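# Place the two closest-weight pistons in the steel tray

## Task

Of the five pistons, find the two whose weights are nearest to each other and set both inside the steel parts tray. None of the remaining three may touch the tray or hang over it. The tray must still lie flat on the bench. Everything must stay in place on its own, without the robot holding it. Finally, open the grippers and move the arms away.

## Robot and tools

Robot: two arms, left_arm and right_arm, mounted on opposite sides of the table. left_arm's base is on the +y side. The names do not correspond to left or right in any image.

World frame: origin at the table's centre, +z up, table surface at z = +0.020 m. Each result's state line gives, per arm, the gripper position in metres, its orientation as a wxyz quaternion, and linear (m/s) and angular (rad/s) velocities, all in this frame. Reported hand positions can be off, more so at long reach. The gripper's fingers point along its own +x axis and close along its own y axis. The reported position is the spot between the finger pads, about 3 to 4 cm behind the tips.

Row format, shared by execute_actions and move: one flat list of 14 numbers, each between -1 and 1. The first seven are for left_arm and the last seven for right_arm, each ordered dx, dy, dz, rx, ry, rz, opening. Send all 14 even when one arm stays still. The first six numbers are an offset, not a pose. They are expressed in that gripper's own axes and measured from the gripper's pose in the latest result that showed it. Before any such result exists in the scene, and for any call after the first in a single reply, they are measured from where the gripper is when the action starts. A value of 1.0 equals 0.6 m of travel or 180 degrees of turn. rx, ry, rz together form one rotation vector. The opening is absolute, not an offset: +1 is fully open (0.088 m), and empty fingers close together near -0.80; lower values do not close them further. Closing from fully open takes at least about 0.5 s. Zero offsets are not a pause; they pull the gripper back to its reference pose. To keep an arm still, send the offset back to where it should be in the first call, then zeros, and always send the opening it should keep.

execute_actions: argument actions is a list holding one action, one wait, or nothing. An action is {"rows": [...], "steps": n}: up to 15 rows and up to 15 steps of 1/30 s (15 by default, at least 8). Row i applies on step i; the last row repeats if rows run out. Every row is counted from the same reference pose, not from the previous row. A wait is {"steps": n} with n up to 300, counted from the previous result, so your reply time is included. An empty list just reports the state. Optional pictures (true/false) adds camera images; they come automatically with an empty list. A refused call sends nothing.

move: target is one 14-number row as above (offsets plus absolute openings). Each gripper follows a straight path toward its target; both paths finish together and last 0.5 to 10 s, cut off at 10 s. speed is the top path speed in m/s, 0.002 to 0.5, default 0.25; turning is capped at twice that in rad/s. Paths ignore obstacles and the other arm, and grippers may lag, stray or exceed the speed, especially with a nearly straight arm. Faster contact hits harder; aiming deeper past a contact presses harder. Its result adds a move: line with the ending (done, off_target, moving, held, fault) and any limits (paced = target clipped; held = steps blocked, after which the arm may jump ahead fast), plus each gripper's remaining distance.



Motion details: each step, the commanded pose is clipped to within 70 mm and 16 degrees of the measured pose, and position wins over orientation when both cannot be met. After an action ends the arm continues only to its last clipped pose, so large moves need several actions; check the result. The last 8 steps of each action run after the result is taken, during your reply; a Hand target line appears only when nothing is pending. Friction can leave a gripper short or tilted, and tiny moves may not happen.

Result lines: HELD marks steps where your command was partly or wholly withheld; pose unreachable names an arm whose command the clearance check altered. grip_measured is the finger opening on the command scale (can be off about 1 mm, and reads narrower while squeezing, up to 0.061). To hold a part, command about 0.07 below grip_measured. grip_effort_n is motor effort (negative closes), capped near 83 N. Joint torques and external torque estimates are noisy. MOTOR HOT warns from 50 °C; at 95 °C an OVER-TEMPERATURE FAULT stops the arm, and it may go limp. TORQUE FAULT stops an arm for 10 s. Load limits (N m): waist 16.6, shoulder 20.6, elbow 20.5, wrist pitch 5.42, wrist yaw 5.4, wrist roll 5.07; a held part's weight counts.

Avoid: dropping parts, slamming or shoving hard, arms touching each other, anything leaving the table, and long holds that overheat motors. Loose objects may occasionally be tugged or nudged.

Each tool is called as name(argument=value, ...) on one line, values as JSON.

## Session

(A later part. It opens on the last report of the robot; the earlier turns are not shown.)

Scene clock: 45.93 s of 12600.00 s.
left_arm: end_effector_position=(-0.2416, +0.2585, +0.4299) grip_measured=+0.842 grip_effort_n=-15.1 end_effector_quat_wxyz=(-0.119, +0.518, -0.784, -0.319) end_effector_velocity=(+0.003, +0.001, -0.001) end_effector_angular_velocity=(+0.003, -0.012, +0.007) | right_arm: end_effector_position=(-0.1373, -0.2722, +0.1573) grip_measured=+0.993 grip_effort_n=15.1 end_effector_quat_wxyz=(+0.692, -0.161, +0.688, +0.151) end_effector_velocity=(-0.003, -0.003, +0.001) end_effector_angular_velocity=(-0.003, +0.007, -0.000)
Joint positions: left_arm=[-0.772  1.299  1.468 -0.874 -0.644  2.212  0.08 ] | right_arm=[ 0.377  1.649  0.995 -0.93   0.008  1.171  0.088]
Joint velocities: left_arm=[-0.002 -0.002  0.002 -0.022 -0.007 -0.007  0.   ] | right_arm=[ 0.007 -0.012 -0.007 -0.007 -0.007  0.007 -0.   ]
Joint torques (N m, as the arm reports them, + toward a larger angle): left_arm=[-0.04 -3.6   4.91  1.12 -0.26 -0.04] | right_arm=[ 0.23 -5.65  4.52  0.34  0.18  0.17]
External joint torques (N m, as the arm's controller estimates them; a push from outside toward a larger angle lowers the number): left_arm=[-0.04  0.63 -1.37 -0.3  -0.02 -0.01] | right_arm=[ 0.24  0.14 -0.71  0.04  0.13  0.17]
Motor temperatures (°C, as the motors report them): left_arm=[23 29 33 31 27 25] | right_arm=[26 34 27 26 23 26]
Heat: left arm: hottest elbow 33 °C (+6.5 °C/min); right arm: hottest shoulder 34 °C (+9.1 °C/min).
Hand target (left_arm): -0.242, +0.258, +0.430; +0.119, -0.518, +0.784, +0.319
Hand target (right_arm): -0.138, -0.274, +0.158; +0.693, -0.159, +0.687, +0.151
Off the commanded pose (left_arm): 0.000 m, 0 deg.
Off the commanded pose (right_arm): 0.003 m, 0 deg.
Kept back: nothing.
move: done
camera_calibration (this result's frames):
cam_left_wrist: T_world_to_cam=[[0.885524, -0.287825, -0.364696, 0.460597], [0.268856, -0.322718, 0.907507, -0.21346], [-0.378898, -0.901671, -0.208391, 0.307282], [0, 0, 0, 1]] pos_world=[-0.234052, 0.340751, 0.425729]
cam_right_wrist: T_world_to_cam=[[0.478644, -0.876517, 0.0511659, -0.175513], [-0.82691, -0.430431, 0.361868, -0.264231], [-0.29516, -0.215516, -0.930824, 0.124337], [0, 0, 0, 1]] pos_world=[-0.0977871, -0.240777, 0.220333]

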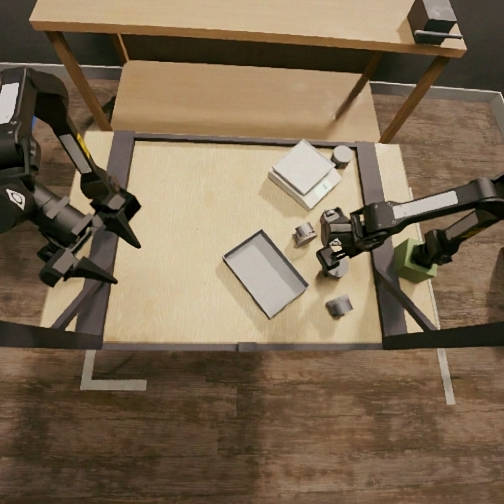

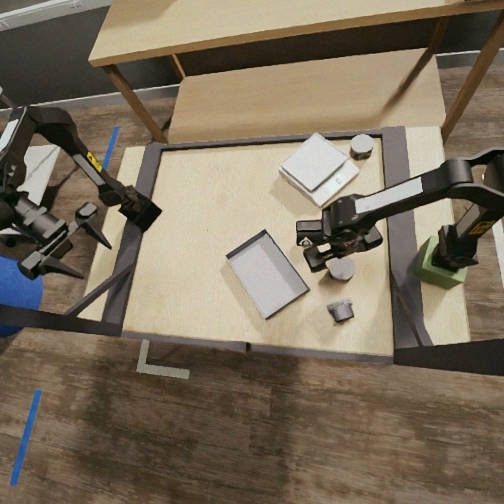

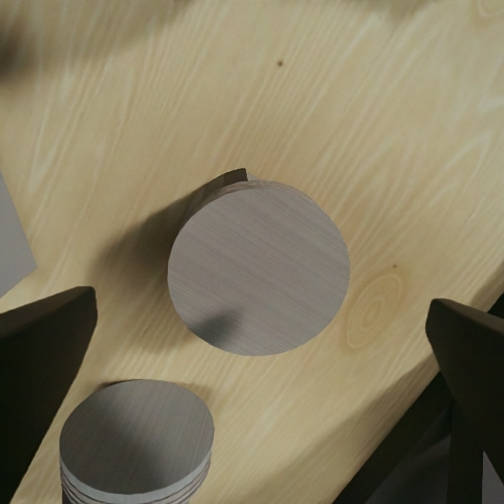

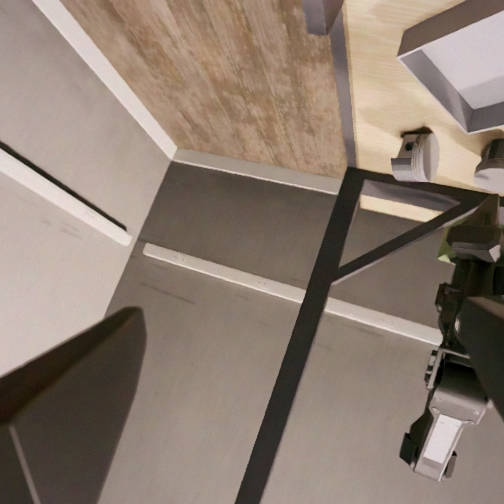

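move(target=[0,0,0,0,0,0,0.84,0.05,0.002,-0.024,0,0,0,1])

move(target=[0,0,0,0,0,0,0.84,0.1,0,0,0,0,0,1], speed=0.1)

move(target=[0,0,0,0,0,0,0.84,0,0,0,0,0,0,0.3])

Scene clock: 47.17 s of 12600.00 s.
left_arm: end_effector_position=(-0.2416, +0.2585, +0.4299) grip_measured=+0.842 grip_effort_n=-15.1 end_effector_quat_wxyz=(-0.119, +0.518, -0.784, -0.319) end_effector_velocity=(+0.003, +0.002, -0.003) end_effector_angular_velocity=(-0.002, -0.028, -0.006) | right_arm: end_effector_position=(-0.1496, -0.2749, +0.1314) grip_measured=+0.993 grip_effort_n=14.2 end_effector_quat_wxyz=(+0.692, -0.157, +0.687, +0.156) end_effector_velocity=(-0.002, -0.002, +0.000) end_effector_angular_velocity=(-0.009, +0.021, -0.010)
Joint positions: left_arm=[-0.772  1.299  1.468 -0.874 -0.644  2.212  0.08 ] | right_arm=[ 0.424  1.68   0.914 -0.805  0.008  1.216  0.088]
Joint velocities: left_arm=[-0.007 -0.002 -0.002 -0.022 -0.007  0.007 -0.   ] | right_arm=[-0.002 -0.002 -0.002 -0.007 -0.022  0.007 -0.   ]
Joint torques (N m, as the arm reports them, + toward a larger angle): left_arm=[-0.05 -3.57  4.9   1.13 -0.27 -0.05] | right_arm=[ 0.29 -3.94  4.2   0.36  0.05  0.15]
External joint torques (N m, as the arm's controller estimates them; a push from outside toward a larger angle lowers the number): left_arm=[-0.04  0.67 -1.34 -0.26 -0.03 -0.02] | right_arm=[ 0.33  1.85 -0.81  0.05 -0.01  0.15]
Motor temperatures (°C, as the motors report them): left_arm=[23 29 33 31 27 25] | right_arm=[26 34 27 26 23 26]
Heat: left arm: hottest elbow 33 °C (+6.4 °C/min); right arm: hottest shoulder 34 °C (+8.9 °C/min).
Hand target (left_arm): -0.242, +0.258, +0.430; +0.119, -0.518, +0.784, +0.319
Hand target (right_arm): -0.150, -0.278, +0.127; +0.692, -0.161, +0.688, +0.151
Off the commanded pose (left_arm): 0.000 m, 0 deg.
Off the commanded pose (right_arm): 0.005 m, 1 deg.
Kept back: nothing.
move: done
camera_calibration (this result's frames):
cam_left_wrist: T_world_to_cam=[[0.885524, -0.287825, -0.364696, 0.460597], [0.268856, -0.322718, 0.907507, -0.21346], [-0.378898, -0.901671, -0.208391, 0.307282], [0, 0, 0, 1]] pos_world=[-0.234052, 0.340751, 0.425729]
cam_right_wrist: T_world_to_cam=[[0.479993, -0.876372, 0.0397281, -0.168929], [-0.826186, -0.43635, 0.356392, -0.266936], [-0.294997, -0.203888, -0.933491, 0.0996062], [0, 0, 0, 1]] pos_world=[-0.110071, -0.244214, 0.194827]

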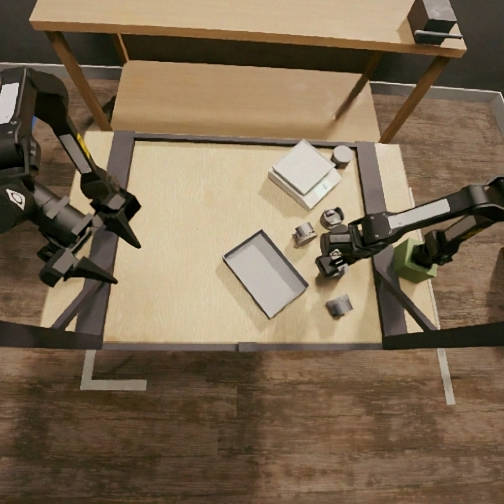

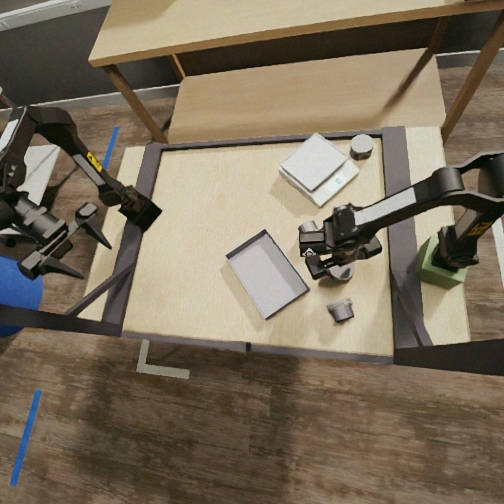

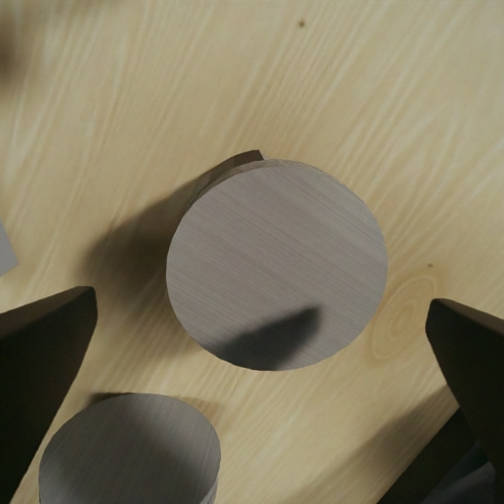

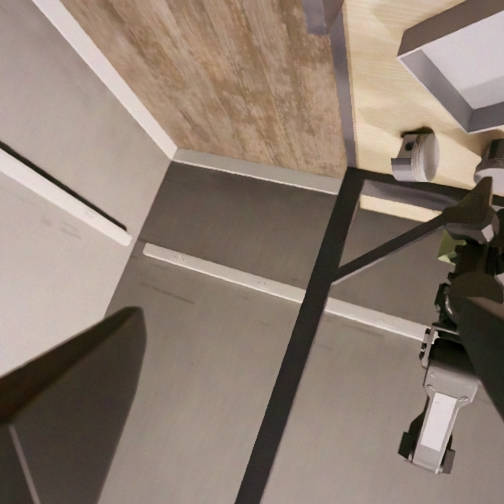

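Scene clock: 48.20 s of 12600.00 s.
left_arm: end_effector_position=(-0.2416, +0.2585, +0.4299) grip_measured=+0.842 grip_effort_n=-15.1 end_effector_quat_wxyz=(-0.119, +0.518, -0.784, -0.319) end_effector_velocity=(+0.002, +0.002, -0.006) end_effector_angular_velocity=(+0.008, -0.030, -0.012) | right_arm: end_effector_position=(-0.1498, -0.2722, +0.0754) grip_measured=+0.993 grip_effort_n=14.7 end_effector_quat_wxyz=(+0.693, -0.153, +0.686, +0.159) end_effector_velocity=(-0.001, +0.001, -0.001) end_effector_angular_velocity=(+0.002, +0.007, +0.005)
Joint positions: left_arm=[-0.772  1.299  1.468 -0.874 -0.644  2.212  0.08 ] | right_arm=[ 0.424  1.826  0.814 -0.55   0.008  1.216  0.088]
Joint velocities: left_arm=[-0.002 -0.002 -0.007 -0.022  0.007  0.007 -0.   ] | right_arm=[-0.002  0.007  0.002  0.007 -0.007 -0.007  0.   ]
Joint torques (N m, as the arm reports them, + toward a larger angle): left_arm=[-0.05 -3.58  4.9   1.12 -0.26 -0.05] | right_arm=[-0.19 -4.12  3.61  0.49  0.05 -0.07]
External joint torques (N m, as the arm's controller estimates them; a push from outside toward a larger angle lowers the number): left_arm=[-0.07  0.61 -1.29 -0.27 -0.02 -0.02] | right_arm=[-0.2   2.07 -0.71  0.15 -0.01 -0.07]
Motor temperatures (°C, as the motors report them): left_arm=[23 29 33 31 27 25] | right_arm=[26 34 27 26 23 26]
Heat: left arm: hottest elbow 33 °C (+6.2 °C/min); right arm: hottest shoulder 34 °C (+8.7 °C/min).
Hand target (left_arm): -0.242, +0.258, +0.430; +0.119, -0.518, +0.784, +0.319
Hand target (right_arm): -0.149, -0.275, +0.072; +0.692, -0.157, +0.687, +0.155
Off the commanded pose (left_arm): 0.000 m, 0 deg.
Off the commanded pose (right_arm): 0.005 m, 1 deg.
Kept back: nothing.
move: done
camera_calibration (this result's frames):
cam_left_wrist: T_world_to_cam=[[0.885524, -0.287825, -0.364696, 0.460597], [0.268856, -0.322718, 0.907507, -0.21346], [-0.378898, -0.901671, -0.208391, 0.307282], [0, 0, 0, 1]] pos_world=[-0.234052, 0.340751, 0.425729]
cam_right_wrist: T_world_to_cam=[[0.479675, -0.876906, 0.0307867, -0.163738], [-0.82617, -0.439547, 0.352479, -0.246497], [-0.295559, -0.194511, -0.935313, 0.0503824], [0, 0, 0, 1]] pos_world=[-0.110216, -0.24213, 0.139049]

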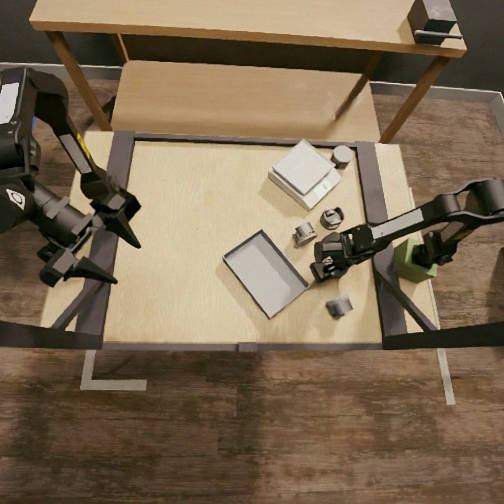

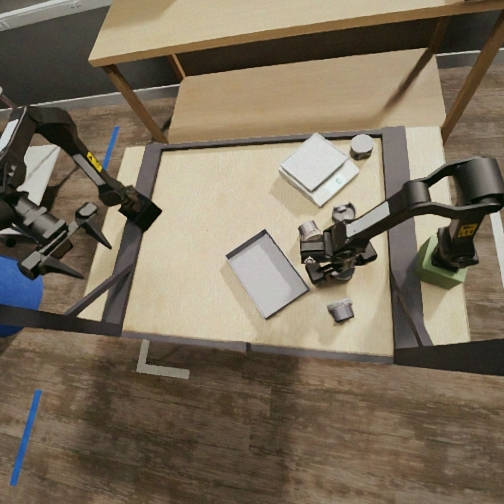

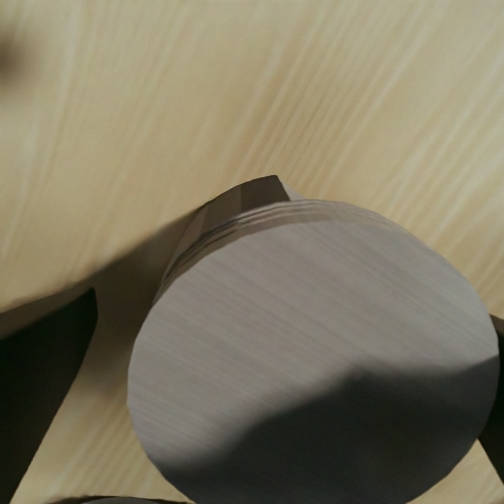

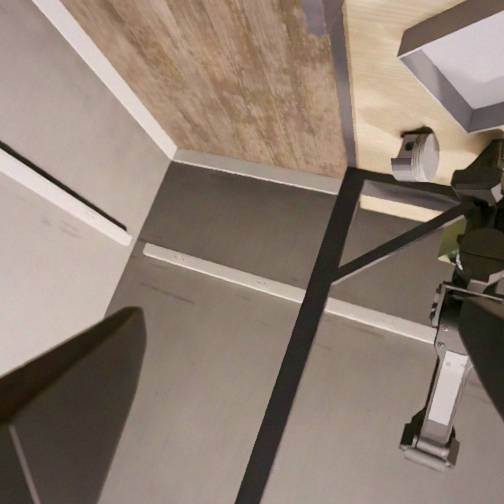

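Scene clock: 48.70 s of 12600.00 s.
left_arm: end_effector_position=(-0.2416, +0.2585, +0.4299) grip_measured=+0.842 grip_effort_n=-15.1 end_effector_quat_wxyz=(-0.119, +0.518, -0.784, -0.319) end_effector_velocity=(+0.004, -0.001, -0.003) end_effector_angular_velocity=(+0.004, -0.017, +0.012) | right_arm: end_effector_position=(-0.1495, -0.2721, +0.0753) grip_measured=+0.616 grip_effort_n=-83.5 end_effector_quat_wxyz=(+0.693, -0.153, +0.686, +0.159) end_effector_velocity=(-0.000, -0.000, +0.001) end_effector_angular_velocity=(-0.003, +0.007, +0.005)
Joint positions: left_arm=[-0.772  1.299  1.468 -0.874 -0.644  2.212  0.08 ] | right_arm=[ 0.424  1.826  0.814 -0.55   0.01   1.216  0.069]
Joint velocities: left_arm=[ 0.002 -0.002 -0.002 -0.022 -0.007 -0.007 -0.   ] | right_arm=[-0.002 -0.002  0.002 -0.007 -0.007 -0.007 -0.   ]
Joint torques (N m, as the arm reports them, + toward a larger angle): left_arm=[-0.05 -3.57  4.91  1.12 -0.26 -0.04] | right_arm=[ 0.02 -5.02  4.52  0.18  0.03  0.01]
External joint torques (N m, as the arm's controller estimates them; a push from outside toward a larger angle lowers the number): left_arm=[-0.09  0.68 -1.32 -0.27 -0.02 -0.01] | right_arm=[ 0.05  1.1   0.24 -0.16 -0.04  0.02]
Motor temperatures (°C, as the motors report them): left_arm=[23 29 33 31 27 25] | right_arm=[26 34 27 26 23 26]
Heat: left arm: hottest elbow 33 °C (+6.2 °C/min); right arm: hottest shoulder 34 °C (+8.6 °C/min).
Hand target (left_arm): -0.242, +0.258, +0.430; +0.119, -0.518, +0.784, +0.319
Hand target (right_arm): -0.150, -0.272, +0.075; +0.693, -0.153, +0.686, +0.159
Off the commanded pose (left_arm): 0.000 m, 0 deg.
Off the commanded pose (right_arm): 0.000 m, 0 deg.
Kept back: nothing.
move: done
camera_calibration (this result's frames):
cam_left_wrist: T_world_to_cam=[[0.885524, -0.287825, -0.364696, 0.460597], [0.268856, -0.322718, 0.907507, -0.21346], [-0.378898, -0.901671, -0.208391, 0.307282], [0, 0, 0, 1]] pos_world=[-0.234052, 0.340751, 0.425729]
cam_right_wrist: T_world_to_cam=[[0.479296, -0.877097, 0.0312425, -0.163961], [-0.826743, -0.43926, 0.351492, -0.24615], [-0.294569, -0.194298, -0.93567, 0.0506189], [0, 0, 0, 1]] pos_world=[-0.110006, -0.242098, 0.139005]

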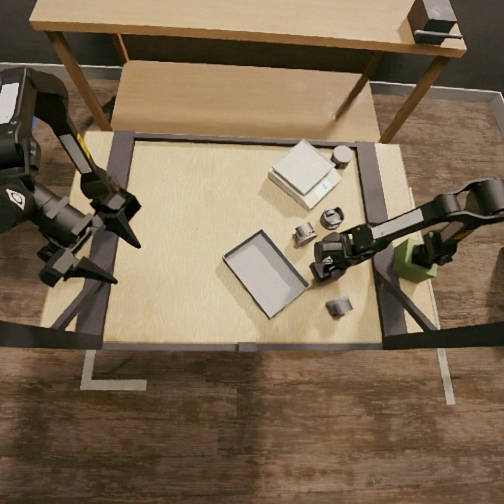

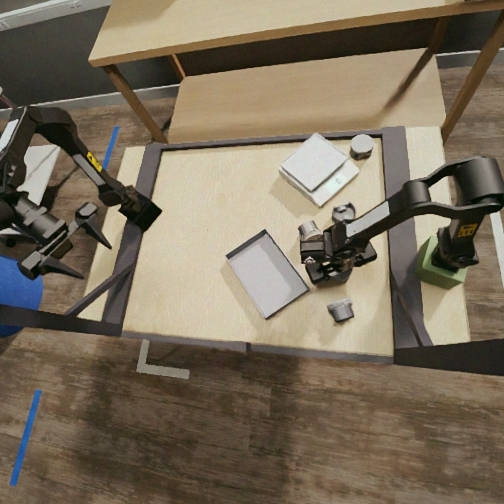

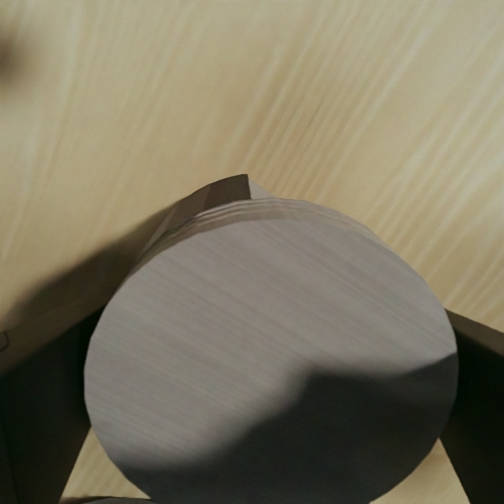

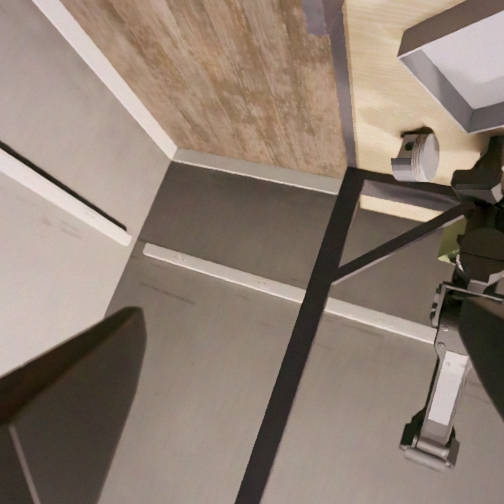

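move(target=[0,0,0,0,0,0,0.84,-0.18,0,0,0,0,0,0.3])

move(target=[0,0,0,0,0,0,0.84,0,-0.14,0.59,0,0,0,0.3])

Scene clock: 49.93 s of 12600.00 s.
left_arm: end_effector_position=(-0.2416, +0.2585, +0.4299) grip_measured=+0.842 grip_effort_n=-14.7 end_effector_quat_wxyz=(-0.119, +0.518, -0.784, -0.319) end_effector_velocity=(+0.000, -0.000, +0.001) end_effector_angular_velocity=(-0.003, +0.011, +0.007) | right_arm: end_effector_position=(-0.1496, -0.2774, +0.1764) grip_measured=+0.616 grip_effort_n=-83.5 end_effector_quat_wxyz=(+0.692, -0.161, +0.687, +0.152) end_effector_velocity=(+0.001, -0.004, +0.004) end_effector_angular_velocity=(-0.022, +0.005, -0.015)
Joint positions: left_arm=[-0.772  1.299  1.468 -0.874 -0.644  2.212  0.08 ] | right_arm=[ 0.426  1.604  1.028 -1.007  0.01   1.217  0.069]
Joint velocities: left_arm=[-0.002 -0.002 -0.002  0.007 -0.007 -0.007 -0.   ] | right_arm=[-0.007 -0.002  0.012 -0.037 -0.007  0.007 -0.   ]
Joint torques (N m, as the arm reports them, + toward a larger angle): left_arm=[-0.07 -3.59  4.92  1.11 -0.25 -0.04] | right_arm=[ 0.25 -5.76  7.71 -0.04  0.07  0.17]
External joint torques (N m, as the arm's controller estimates them; a push from outside toward a larger angle lowers the number): left_arm=[-0.07  0.67 -1.36 -0.3  -0.01 -0.01] | right_arm=[ 0.31 -0.2   2.44 -0.3   0.    0.17]
Motor temperatures (°C, as the motors report them): left_arm=[23 29 33 31 27 25] | right_arm=[26 34 27 26 23 26]
Heat: left arm: hottest elbow 33 °C (+6.0 °C/min); right arm: hottest shoulder 34 °C (+8.4 °C/min).
Hand target (left_arm): -0.242, +0.258, +0.430; +0.119, -0.518, +0.784, +0.319
Hand target (right_arm): -0.151, -0.274, +0.183; +0.693, -0.153, +0.686, +0.159
Off the commanded pose (left_arm): 0.000 m, 0 deg.
Off the commanded pose (right_arm): 0.008 m, 1 deg.
Kept back: nothing.
move: done
camera_calibration (this result's frames):
cam_left_wrist: T_world_to_cam=[[0.885524, -0.287825, -0.364696, 0.460597], [0.268856, -0.322718, 0.907507, -0.21346], [-0.378898, -0.901671, -0.208391, 0.307282], [0, 0, 0, 1]] pos_world=[-0.234052, 0.340751, 0.425729]
cam_right_wrist: T_world_to_cam=[[0.480219, -0.875675, 0.0508131, -0.174577], [-0.826937, -0.432651, 0.359149, -0.283665], [-0.292513, -0.214489, -0.931896, 0.13825], [0, 0, 0, 1]] pos_world=[-0.110298, -0.245948, 0.239583]

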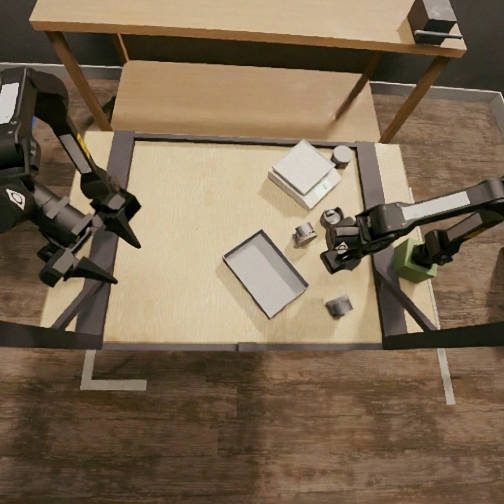

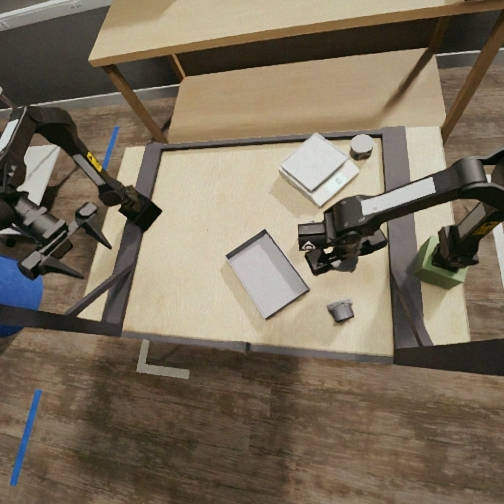

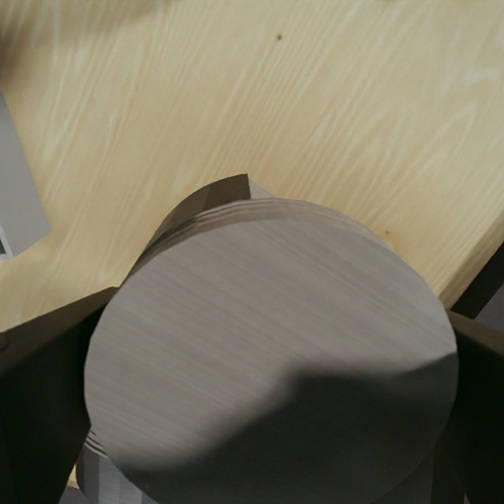

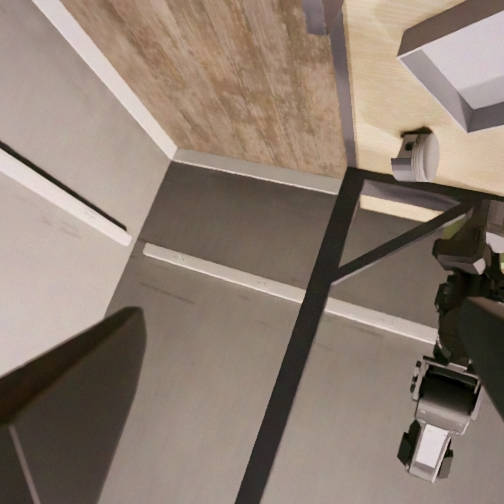

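Scene clock: 52.03 s of 12600.00 s.
left_arm: end_effector_position=(-0.2416, +0.2585, +0.4299) grip_measured=+0.842 grip_effort_n=-14.7 end_effector_quat_wxyz=(-0.119, +0.518, -0.784, -0.319) end_effector_velocity=(+0.000, -0.000, +0.001) end_effector_angular_velocity=(-0.010, +0.000, -0.001) | right_arm: end_effector_position=(+0.2030, -0.1988, +0.1815) grip_measured=+0.616 grip_effort_n=-83.5 end_effector_quat_wxyz=(+0.691, -0.158, +0.689, +0.152) end_effector_velocity=(+0.001, +0.001, +0.001) end_effector_angular_velocity=(-0.004, +0.014, +0.005)
Joint positions: left_arm=[-0.772  1.299  1.468 -0.874 -0.644  2.212  0.08 ] | right_arm=[-0.431  2.452  2.283 -1.403  0.009  0.366  0.069]
Joint velocities: left_arm=[-0.002 -0.002 -0.002  0.007 -0.007  0.007 -0.   ] | right_arm=[-0.002  0.027  0.051 -0.037 -0.007 -0.007 -0.   ]
Joint torques (N m, as the arm reports them, + toward a larger angle): left_arm=[-0.07 -3.58  4.89  1.12 -0.26 -0.04] | right_arm=[ 0.12 -9.    8.04 -0.01 -0.04 -0.11]
External joint torques (N m, as the arm's controller estimates them; a push from outside toward a larger angle lowers the number): left_arm=[-0.07  0.77 -1.47 -0.31 -0.02 -0.01] | right_arm=[ 0.05  2.28  2.46 -0.32 -0.06 -0.11]
Motor temperatures (°C, as the motors report them): left_arm=[23 29 33 31 27 25] | right_arm=[26 34 27 26 23 26]
Heat: left arm: hottest elbow 33 °C (+5.8 °C/min); right arm: hottest shoulder 34 °C (+8.1 °C/min).
Hand target (left_arm): -0.242, +0.258, +0.430; +0.119, -0.518, +0.784, +0.319
Hand target (right_arm): +0.204, -0.197, +0.181; +0.691, -0.159, +0.688, +0.154
Off the commanded pose (left_arm): 0.000 m, 0 deg.
Off the commanded pose (right_arm): 0.004 m, 0 deg.
Kept back: nothing.
move: done
camera_calibration (this result's frames):
cam_left_wrist: T_world_to_cam=[[0.885524, -0.287825, -0.364696, 0.460597], [0.268856, -0.322718, 0.907507, -0.21346], [-0.378898, -0.901671, -0.208391, 0.307282], [0, 0, 0, 1]] pos_world=[-0.234052, 0.340751, 0.425729]
cam_right_wrist: T_world_to_cam=[[0.476075, -0.878248, 0.0450899, -0.27398], [-0.827161, -0.429794, 0.362053, 0.0402015], [-0.298593, -0.209661, -0.931066, 0.264967], [0, 0, 0, 1]] pos_world=[0.242806, -0.167791, 0.244501]

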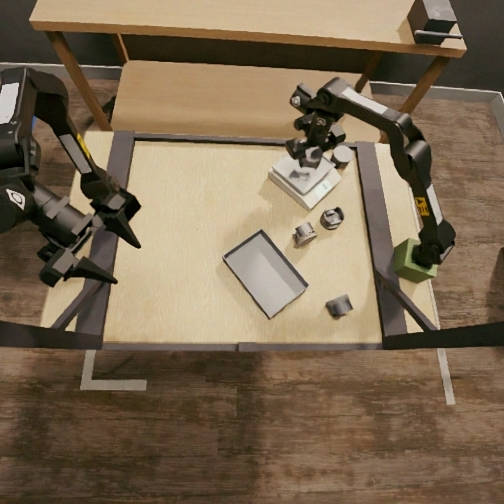

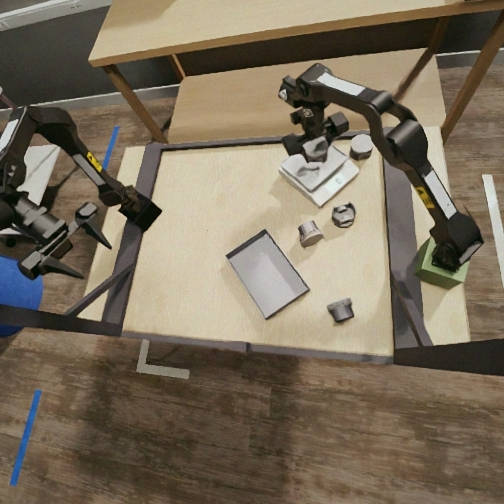

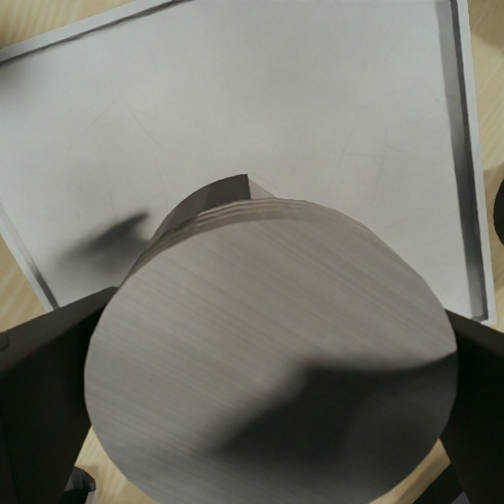

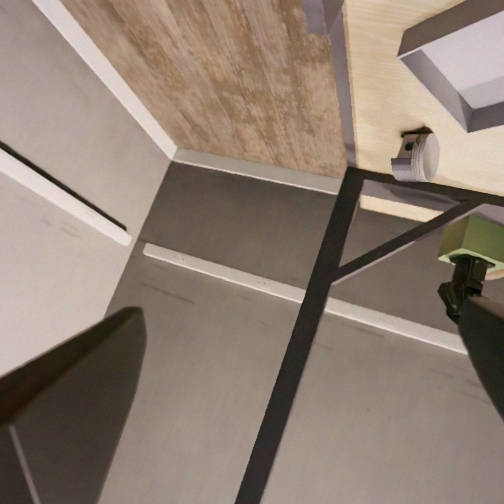

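move(target=[0,0,0,0,0,0,0.84,0.063,0.005,0.012,0,0,0,0.3], speed=0.06)

move(target=[0,0,0,0,0,0,0.84,0,0,0,0,0,0,1])

wait(seconds=0.4)

zoom_image(camera="cam_head_right", region=[290,150,370,210])

Scene clock: 53.23 s of 12600.00 s.
left_arm: end_effector_position=(-0.2416, +0.2585, +0.4299) grip_measured=+0.842 grip_effort_n=-14.7 end_effector_quat_wxyz=(-0.119, +0.518, -0.784, -0.319) end_effector_velocity=(+0.002, +0.000, +0.001) end_effector_angular_velocity=(-0.007, -0.009, -0.001) | right_arm: end_effector_position=(+0.2095, -0.1923, +0.1491) grip_measured=+0.616 grip_effort_n=-83.5 end_effector_quat_wxyz=(+0.694, -0.155, +0.686, +0.154) end_effector_velocity=(-0.004, -0.004, +0.000) end_effector_angular_velocity=(-0.011, +0.021, +0.005)
Joint positions: left_arm=[-0.772  1.299  1.468 -0.874 -0.644  2.212  0.08 ] | right_arm=[-0.431  2.49   2.223 -1.295  0.009  0.366  0.069]
Joint velocities: left_arm=[-0.002 -0.002  0.002 -0.007 -0.007  0.007 -0.   ] | right_arm=[-0.002 -0.002 -0.002 -0.022 -0.007 -0.007 -0.   ]
Joint torques (N m, as the arm reports them, + toward a larger angle): left_arm=[-0.05 -3.61  4.92  1.12 -0.26 -0.04] | right_arm=[ 0.01 -9.22  5.48  0.33  0.04  0.01]
External joint torques (N m, as the arm's controller estimates them; a push from outside toward a larger angle lowers the number): left_arm=[-0.06  0.62 -1.34 -0.28 -0.02 -0.02] | right_arm=[-0.09  2.5  -0.23 -0.01  0.03  0.01]
Motor temperatures (°C, as the motors report them): left_arm=[23 29 33 31 27 25] | right_arm=[26 34 27 26 23 26]
Heat: left arm: hottest elbow 33 °C (+5.6 °C/min); right arm: hottest shoulder 34 °C (+7.9 °C/min).
Hand target (left_arm): -0.242, +0.258, +0.430; +0.119, -0.518, +0.784, +0.319
Hand target (right_arm): +0.209, -0.193, +0.144; +0.691, -0.158, +0.689, +0.151
Off the commanded pose (left_arm): 0.000 m, 0 deg.
Off the commanded pose (right_arm): 0.006 m, 1 deg.
Kept back: nothing.
move: done
camera_calibration (this result's frames):
cam_left_wrist: T_world_to_cam=[[0.885524, -0.287825, -0.364696, 0.460597], [0.268856, -0.322718, 0.907507, -0.21346], [-0.378898, -0.901671, -0.208391, 0.307282], [0, 0, 0, 1]] pos_world=[-0.234052, 0.340751, 0.425729]
cam_right_wrist: T_world_to_cam=[[0.475407, -0.878776, 0.0417179, -0.269371], [-0.83006, -0.432329, 0.352267, 0.0616151], [-0.291528, -0.202098, -0.934969, 0.238716], [0, 0, 0, 1]] pos_world=[0.248797, -0.161834, 0.212725]

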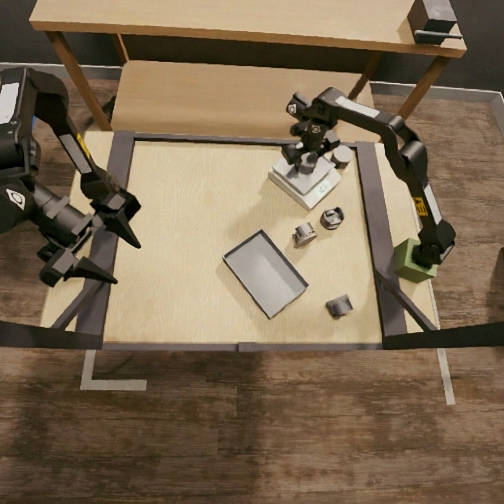

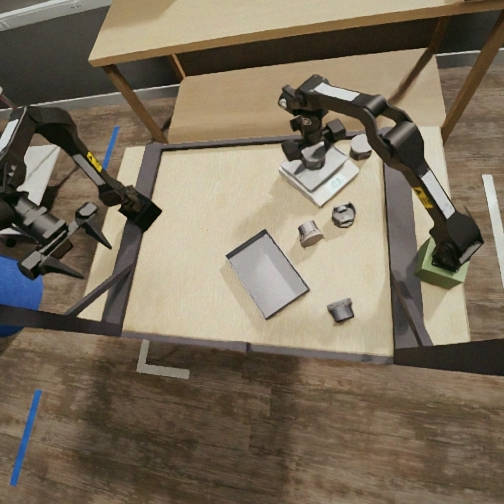

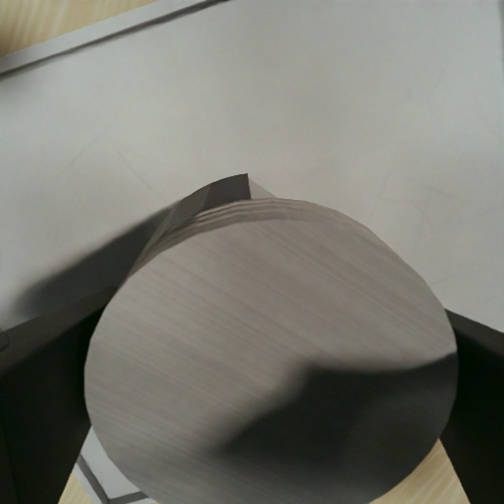

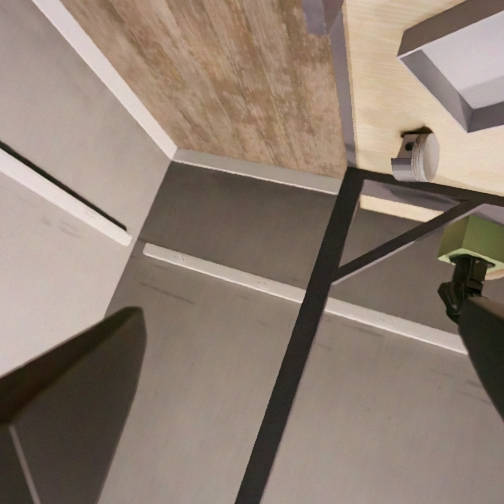

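Scene clock: 53.90 s of 12600.00 s.
left_arm: end_effector_position=(-0.2416, +0.2585, +0.4299) grip_measured=+0.842 grip_effort_n=-14.7 end_effector_quat_wxyz=(-0.119, +0.518, -0.784, -0.319) end_effector_velocity=(-0.001, -0.000, -0.000) end_effector_angular_velocity=(+0.004, +0.017, +0.015) | right_arm: end_effector_position=(+0.2095, -0.1922, +0.1491) grip_measured=+0.991 grip_effort_n=14.7 end_effector_quat_wxyz=(+0.695, -0.155, +0.685, +0.154) end_effector_velocity=(+0.001, +0.001, +0.001) end_effector_angular_velocity=(+0.010, +0.000, -0.010)
Joint positions: left_arm=[-0.772  1.299  1.468 -0.874 -0.644  2.212  0.08 ] | right_arm=[-0.431  2.49   2.223 -1.295  0.009  0.366  0.088]
Joint velocities: left_arm=[-0.002  0.002 -0.002  0.007 -0.007 -0.022 -0.   ] | right_arm=[-0.002 -0.002 -0.002  0.007 -0.007  0.007  0.   ]
Joint torques (N m, as the arm reports them, + toward a larger angle): left_arm=[-0.06 -3.58  4.89  1.13 -0.26 -0.04] | right_arm=[ 0.03 -9.89  6.27  0.2   0.03  0.02]
External joint torques (N m, as the arm's controller estimates them; a push from outside toward a larger angle lowers the number): left_arm=[-0.07  0.66 -1.41 -0.3  -0.02 -0.01] | right_arm=[ 0.04  1.66  0.61 -0.16  0.01  0.02]
Motor temperatures (°C, as the motors report them): left_arm=[23 29 33 31 27 25] | right_arm=[26 34 27 26 23 26]
Heat: left arm: hottest elbow 33 °C (+5.6 °C/min); right arm: hottest shoulder 34 °C (+7.8 °C/min).
Hand target (left_arm): -0.242, +0.258, +0.430; +0.119, -0.518, +0.784, +0.319
Hand target (right_arm): +0.210, -0.192, +0.149; +0.695, -0.155, +0.685, +0.154
Off the commanded pose (left_arm): 0.000 m, 0 deg.
Off the commanded pose (right_arm): 0.000 m, 0 deg.
Kept back: nothing.
move: done
camera_calibration (this result's frames):
cam_left_wrist: T_world_to_cam=[[0.885524, -0.287825, -0.364696, 0.460597], [0.268856, -0.322718, 0.907507, -0.21346], [-0.378898, -0.901671, -0.208391, 0.307282], [0, 0, 0, 1]] pos_world=[-0.234052, 0.340751, 0.425729]
cam_right_wrist: T_world_to_cam=[[0.475396, -0.878788, 0.0416016, -0.269328], [-0.830153, -0.432426, 0.351928, 0.0617399], [-0.291281, -0.201841, -0.935102, 0.238763], [0, 0, 0, 1]] pos_world=[0.248838, -0.161792, 0.212745]

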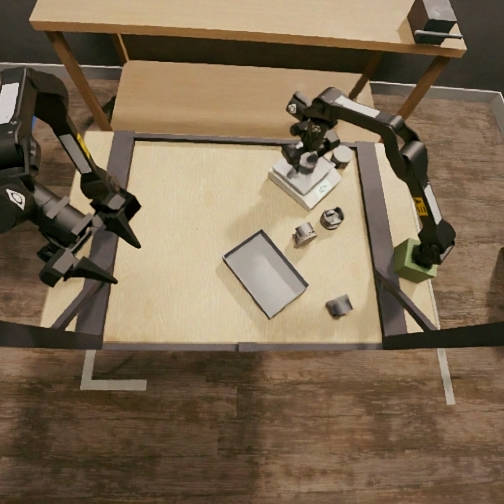

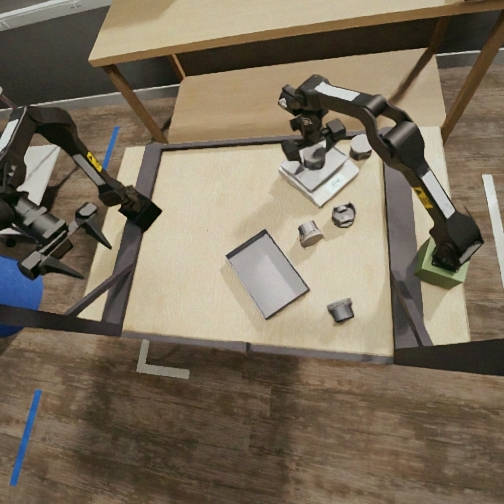

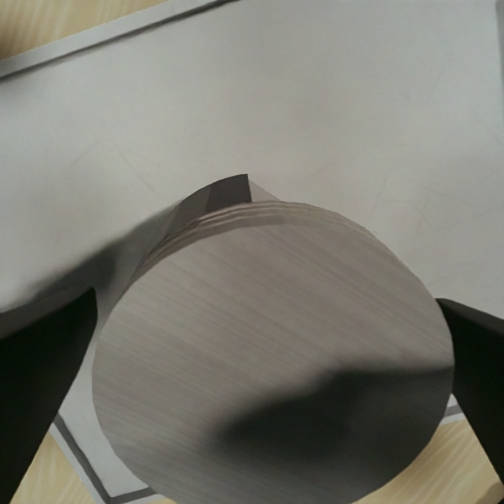

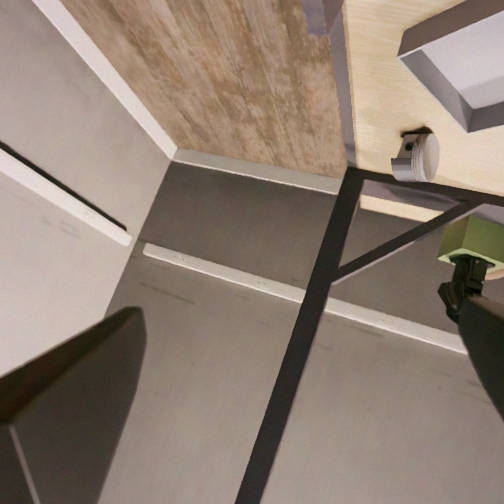

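Scene clock: 54.30 s of 12600.00 s.
left_arm: end_effector_position=(-0.2416, +0.2585, +0.4299) grip_measured=+0.842 grip_effort_n=-14.7 end_effector_quat_wxyz=(-0.119, +0.518, -0.784, -0.319) end_effector_velocity=(-0.001, +0.003, -0.002) end_effector_angular_velocity=(+0.016, +0.010, -0.002) | right_arm: end_effector_position=(+0.2095, -0.1922, +0.1491) grip_measured=+0.993 grip_effort_n=14.7 end_effector_quat_wxyz=(+0.695, -0.155, +0.685, +0.154) end_effector_velocity=(+0.000, -0.003, +0.001) end_effector_angular_velocity=(-0.010, -0.000, +0.005)
Joint positions: left_arm=[-0.772  1.299  1.468 -0.874 -0.644  2.212  0.08 ] | right_arm=[-0.431  2.49   2.223 -1.295  0.009  0.366  0.088]
Joint velocities: left_arm=[-0.007 -0.002 -0.002 -0.007  0.007 -0.022 -0.   ] | right_arm=[-0.002 -0.002 -0.002 -0.007  0.007 -0.007 -0.   ]
Joint torques (N m, as the arm reports them, + toward a larger angle): left_arm=[-0.05 -3.57  4.87  1.12 -0.26 -0.04] | right_arm=[ 0.01 -9.97  6.27  0.21  0.04  0.02]
External joint torques (N m, as the arm's controller estimates them; a push from outside toward a larger angle lowers the number): left_arm=[-0.04  0.69 -1.43 -0.3  -0.02 -0.01] | right_arm=[ 0.04  1.65  0.62 -0.12  0.01  0.02]
Motor temperatures (°C, as the motors report them): left_arm=[23 29 33 31 27 25] | right_arm=[26 34 27 26 23 26]
Heat: left arm: hottest elbow 33 °C (+5.5 °C/min); right arm: hottest shoulder 34 °C (+7.7 °C/min).
Hand target (left_arm): -0.242, +0.258, +0.430; +0.119, -0.518, +0.784, +0.319
Hand target (right_arm): +0.210, -0.192, +0.149; +0.695, -0.155, +0.685, +0.154
Off the commanded pose (left_arm): 0.000 m, 0 deg.
Off the commanded pose (right_arm): 0.000 m, 0 deg.
Kept back: nothing.
Steps of this call (steps 1 to 12: nothing new was sent). Readings (end_effector_position):
1: left_arm (-0.2416, +0.2585, +0.4299) | right_arm (+0.2095, -0.1922, +0.1491)
2: left_arm (-0.2416, +0.2585, +0.4299) | right_arm (+0.2095, -0.1922, +0.1491)
4: left_arm (-0.2416, +0.2585, +0.4299) | right_arm (+0.2095, -0.1922, +0.1491)
8: left_arm (-0.2416, +0.2585, +0.4299) | right_arm (+0.2095, -0.1922, +0.1491)
12: the state above
camera_calibration (this result's frames):
cam_left_wrist: T_world_to_cam=[[0.885524, -0.287825, -0.364696, 0.460597], [0.268856, -0.322718, 0.907507, -0.21346], [-0.378898, -0.901671, -0.208391, 0.307282], [0, 0, 0, 1]] pos_world=[-0.234052, 0.340751, 0.425729]
cam_right_wrist: T_world_to_cam=[[0.475396, -0.878788, 0.0416016, -0.269328], [-0.830153, -0.432426, 0.351928, 0.0617399], [-0.291281, -0.201841, -0.935102, 0.238763], [0, 0, 0, 1]] pos_world=[0.248838, -0.161792, 0.212745]

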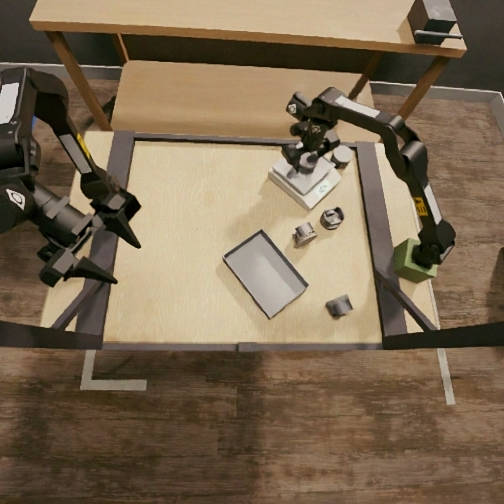

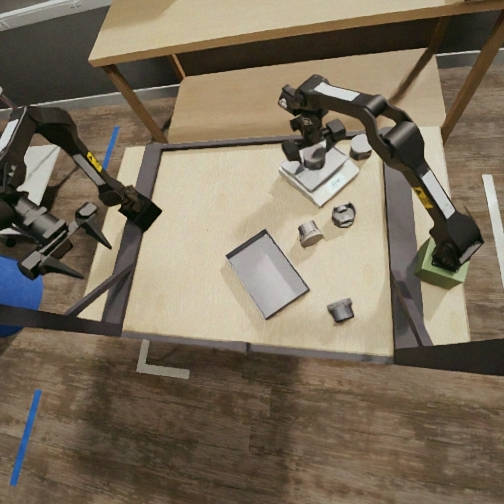

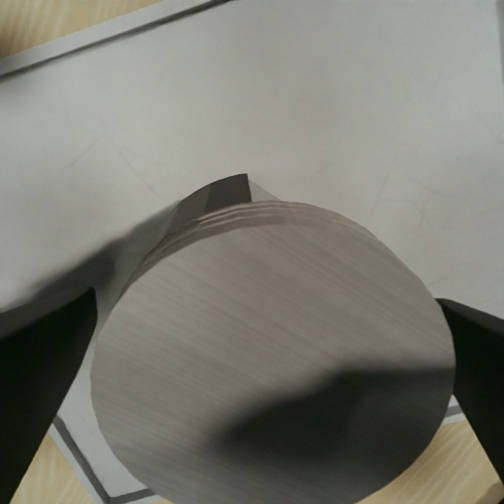

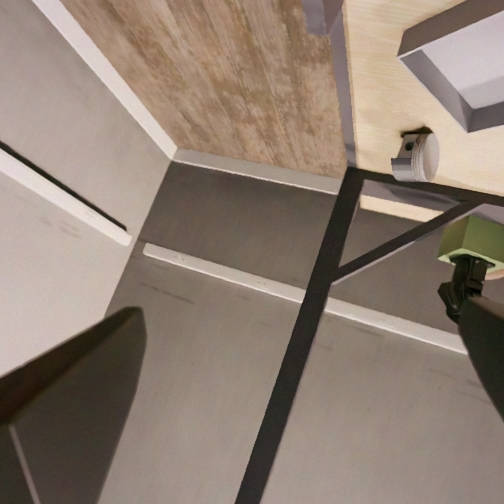

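Region (290, 150, 370, 210) of cam_head_right's 504x504 image, scaled by 6.300, with more detail than that image has; it fills the top 378 rows of this view, and the rest is white.

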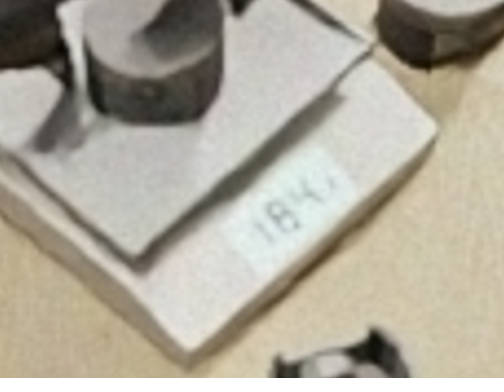

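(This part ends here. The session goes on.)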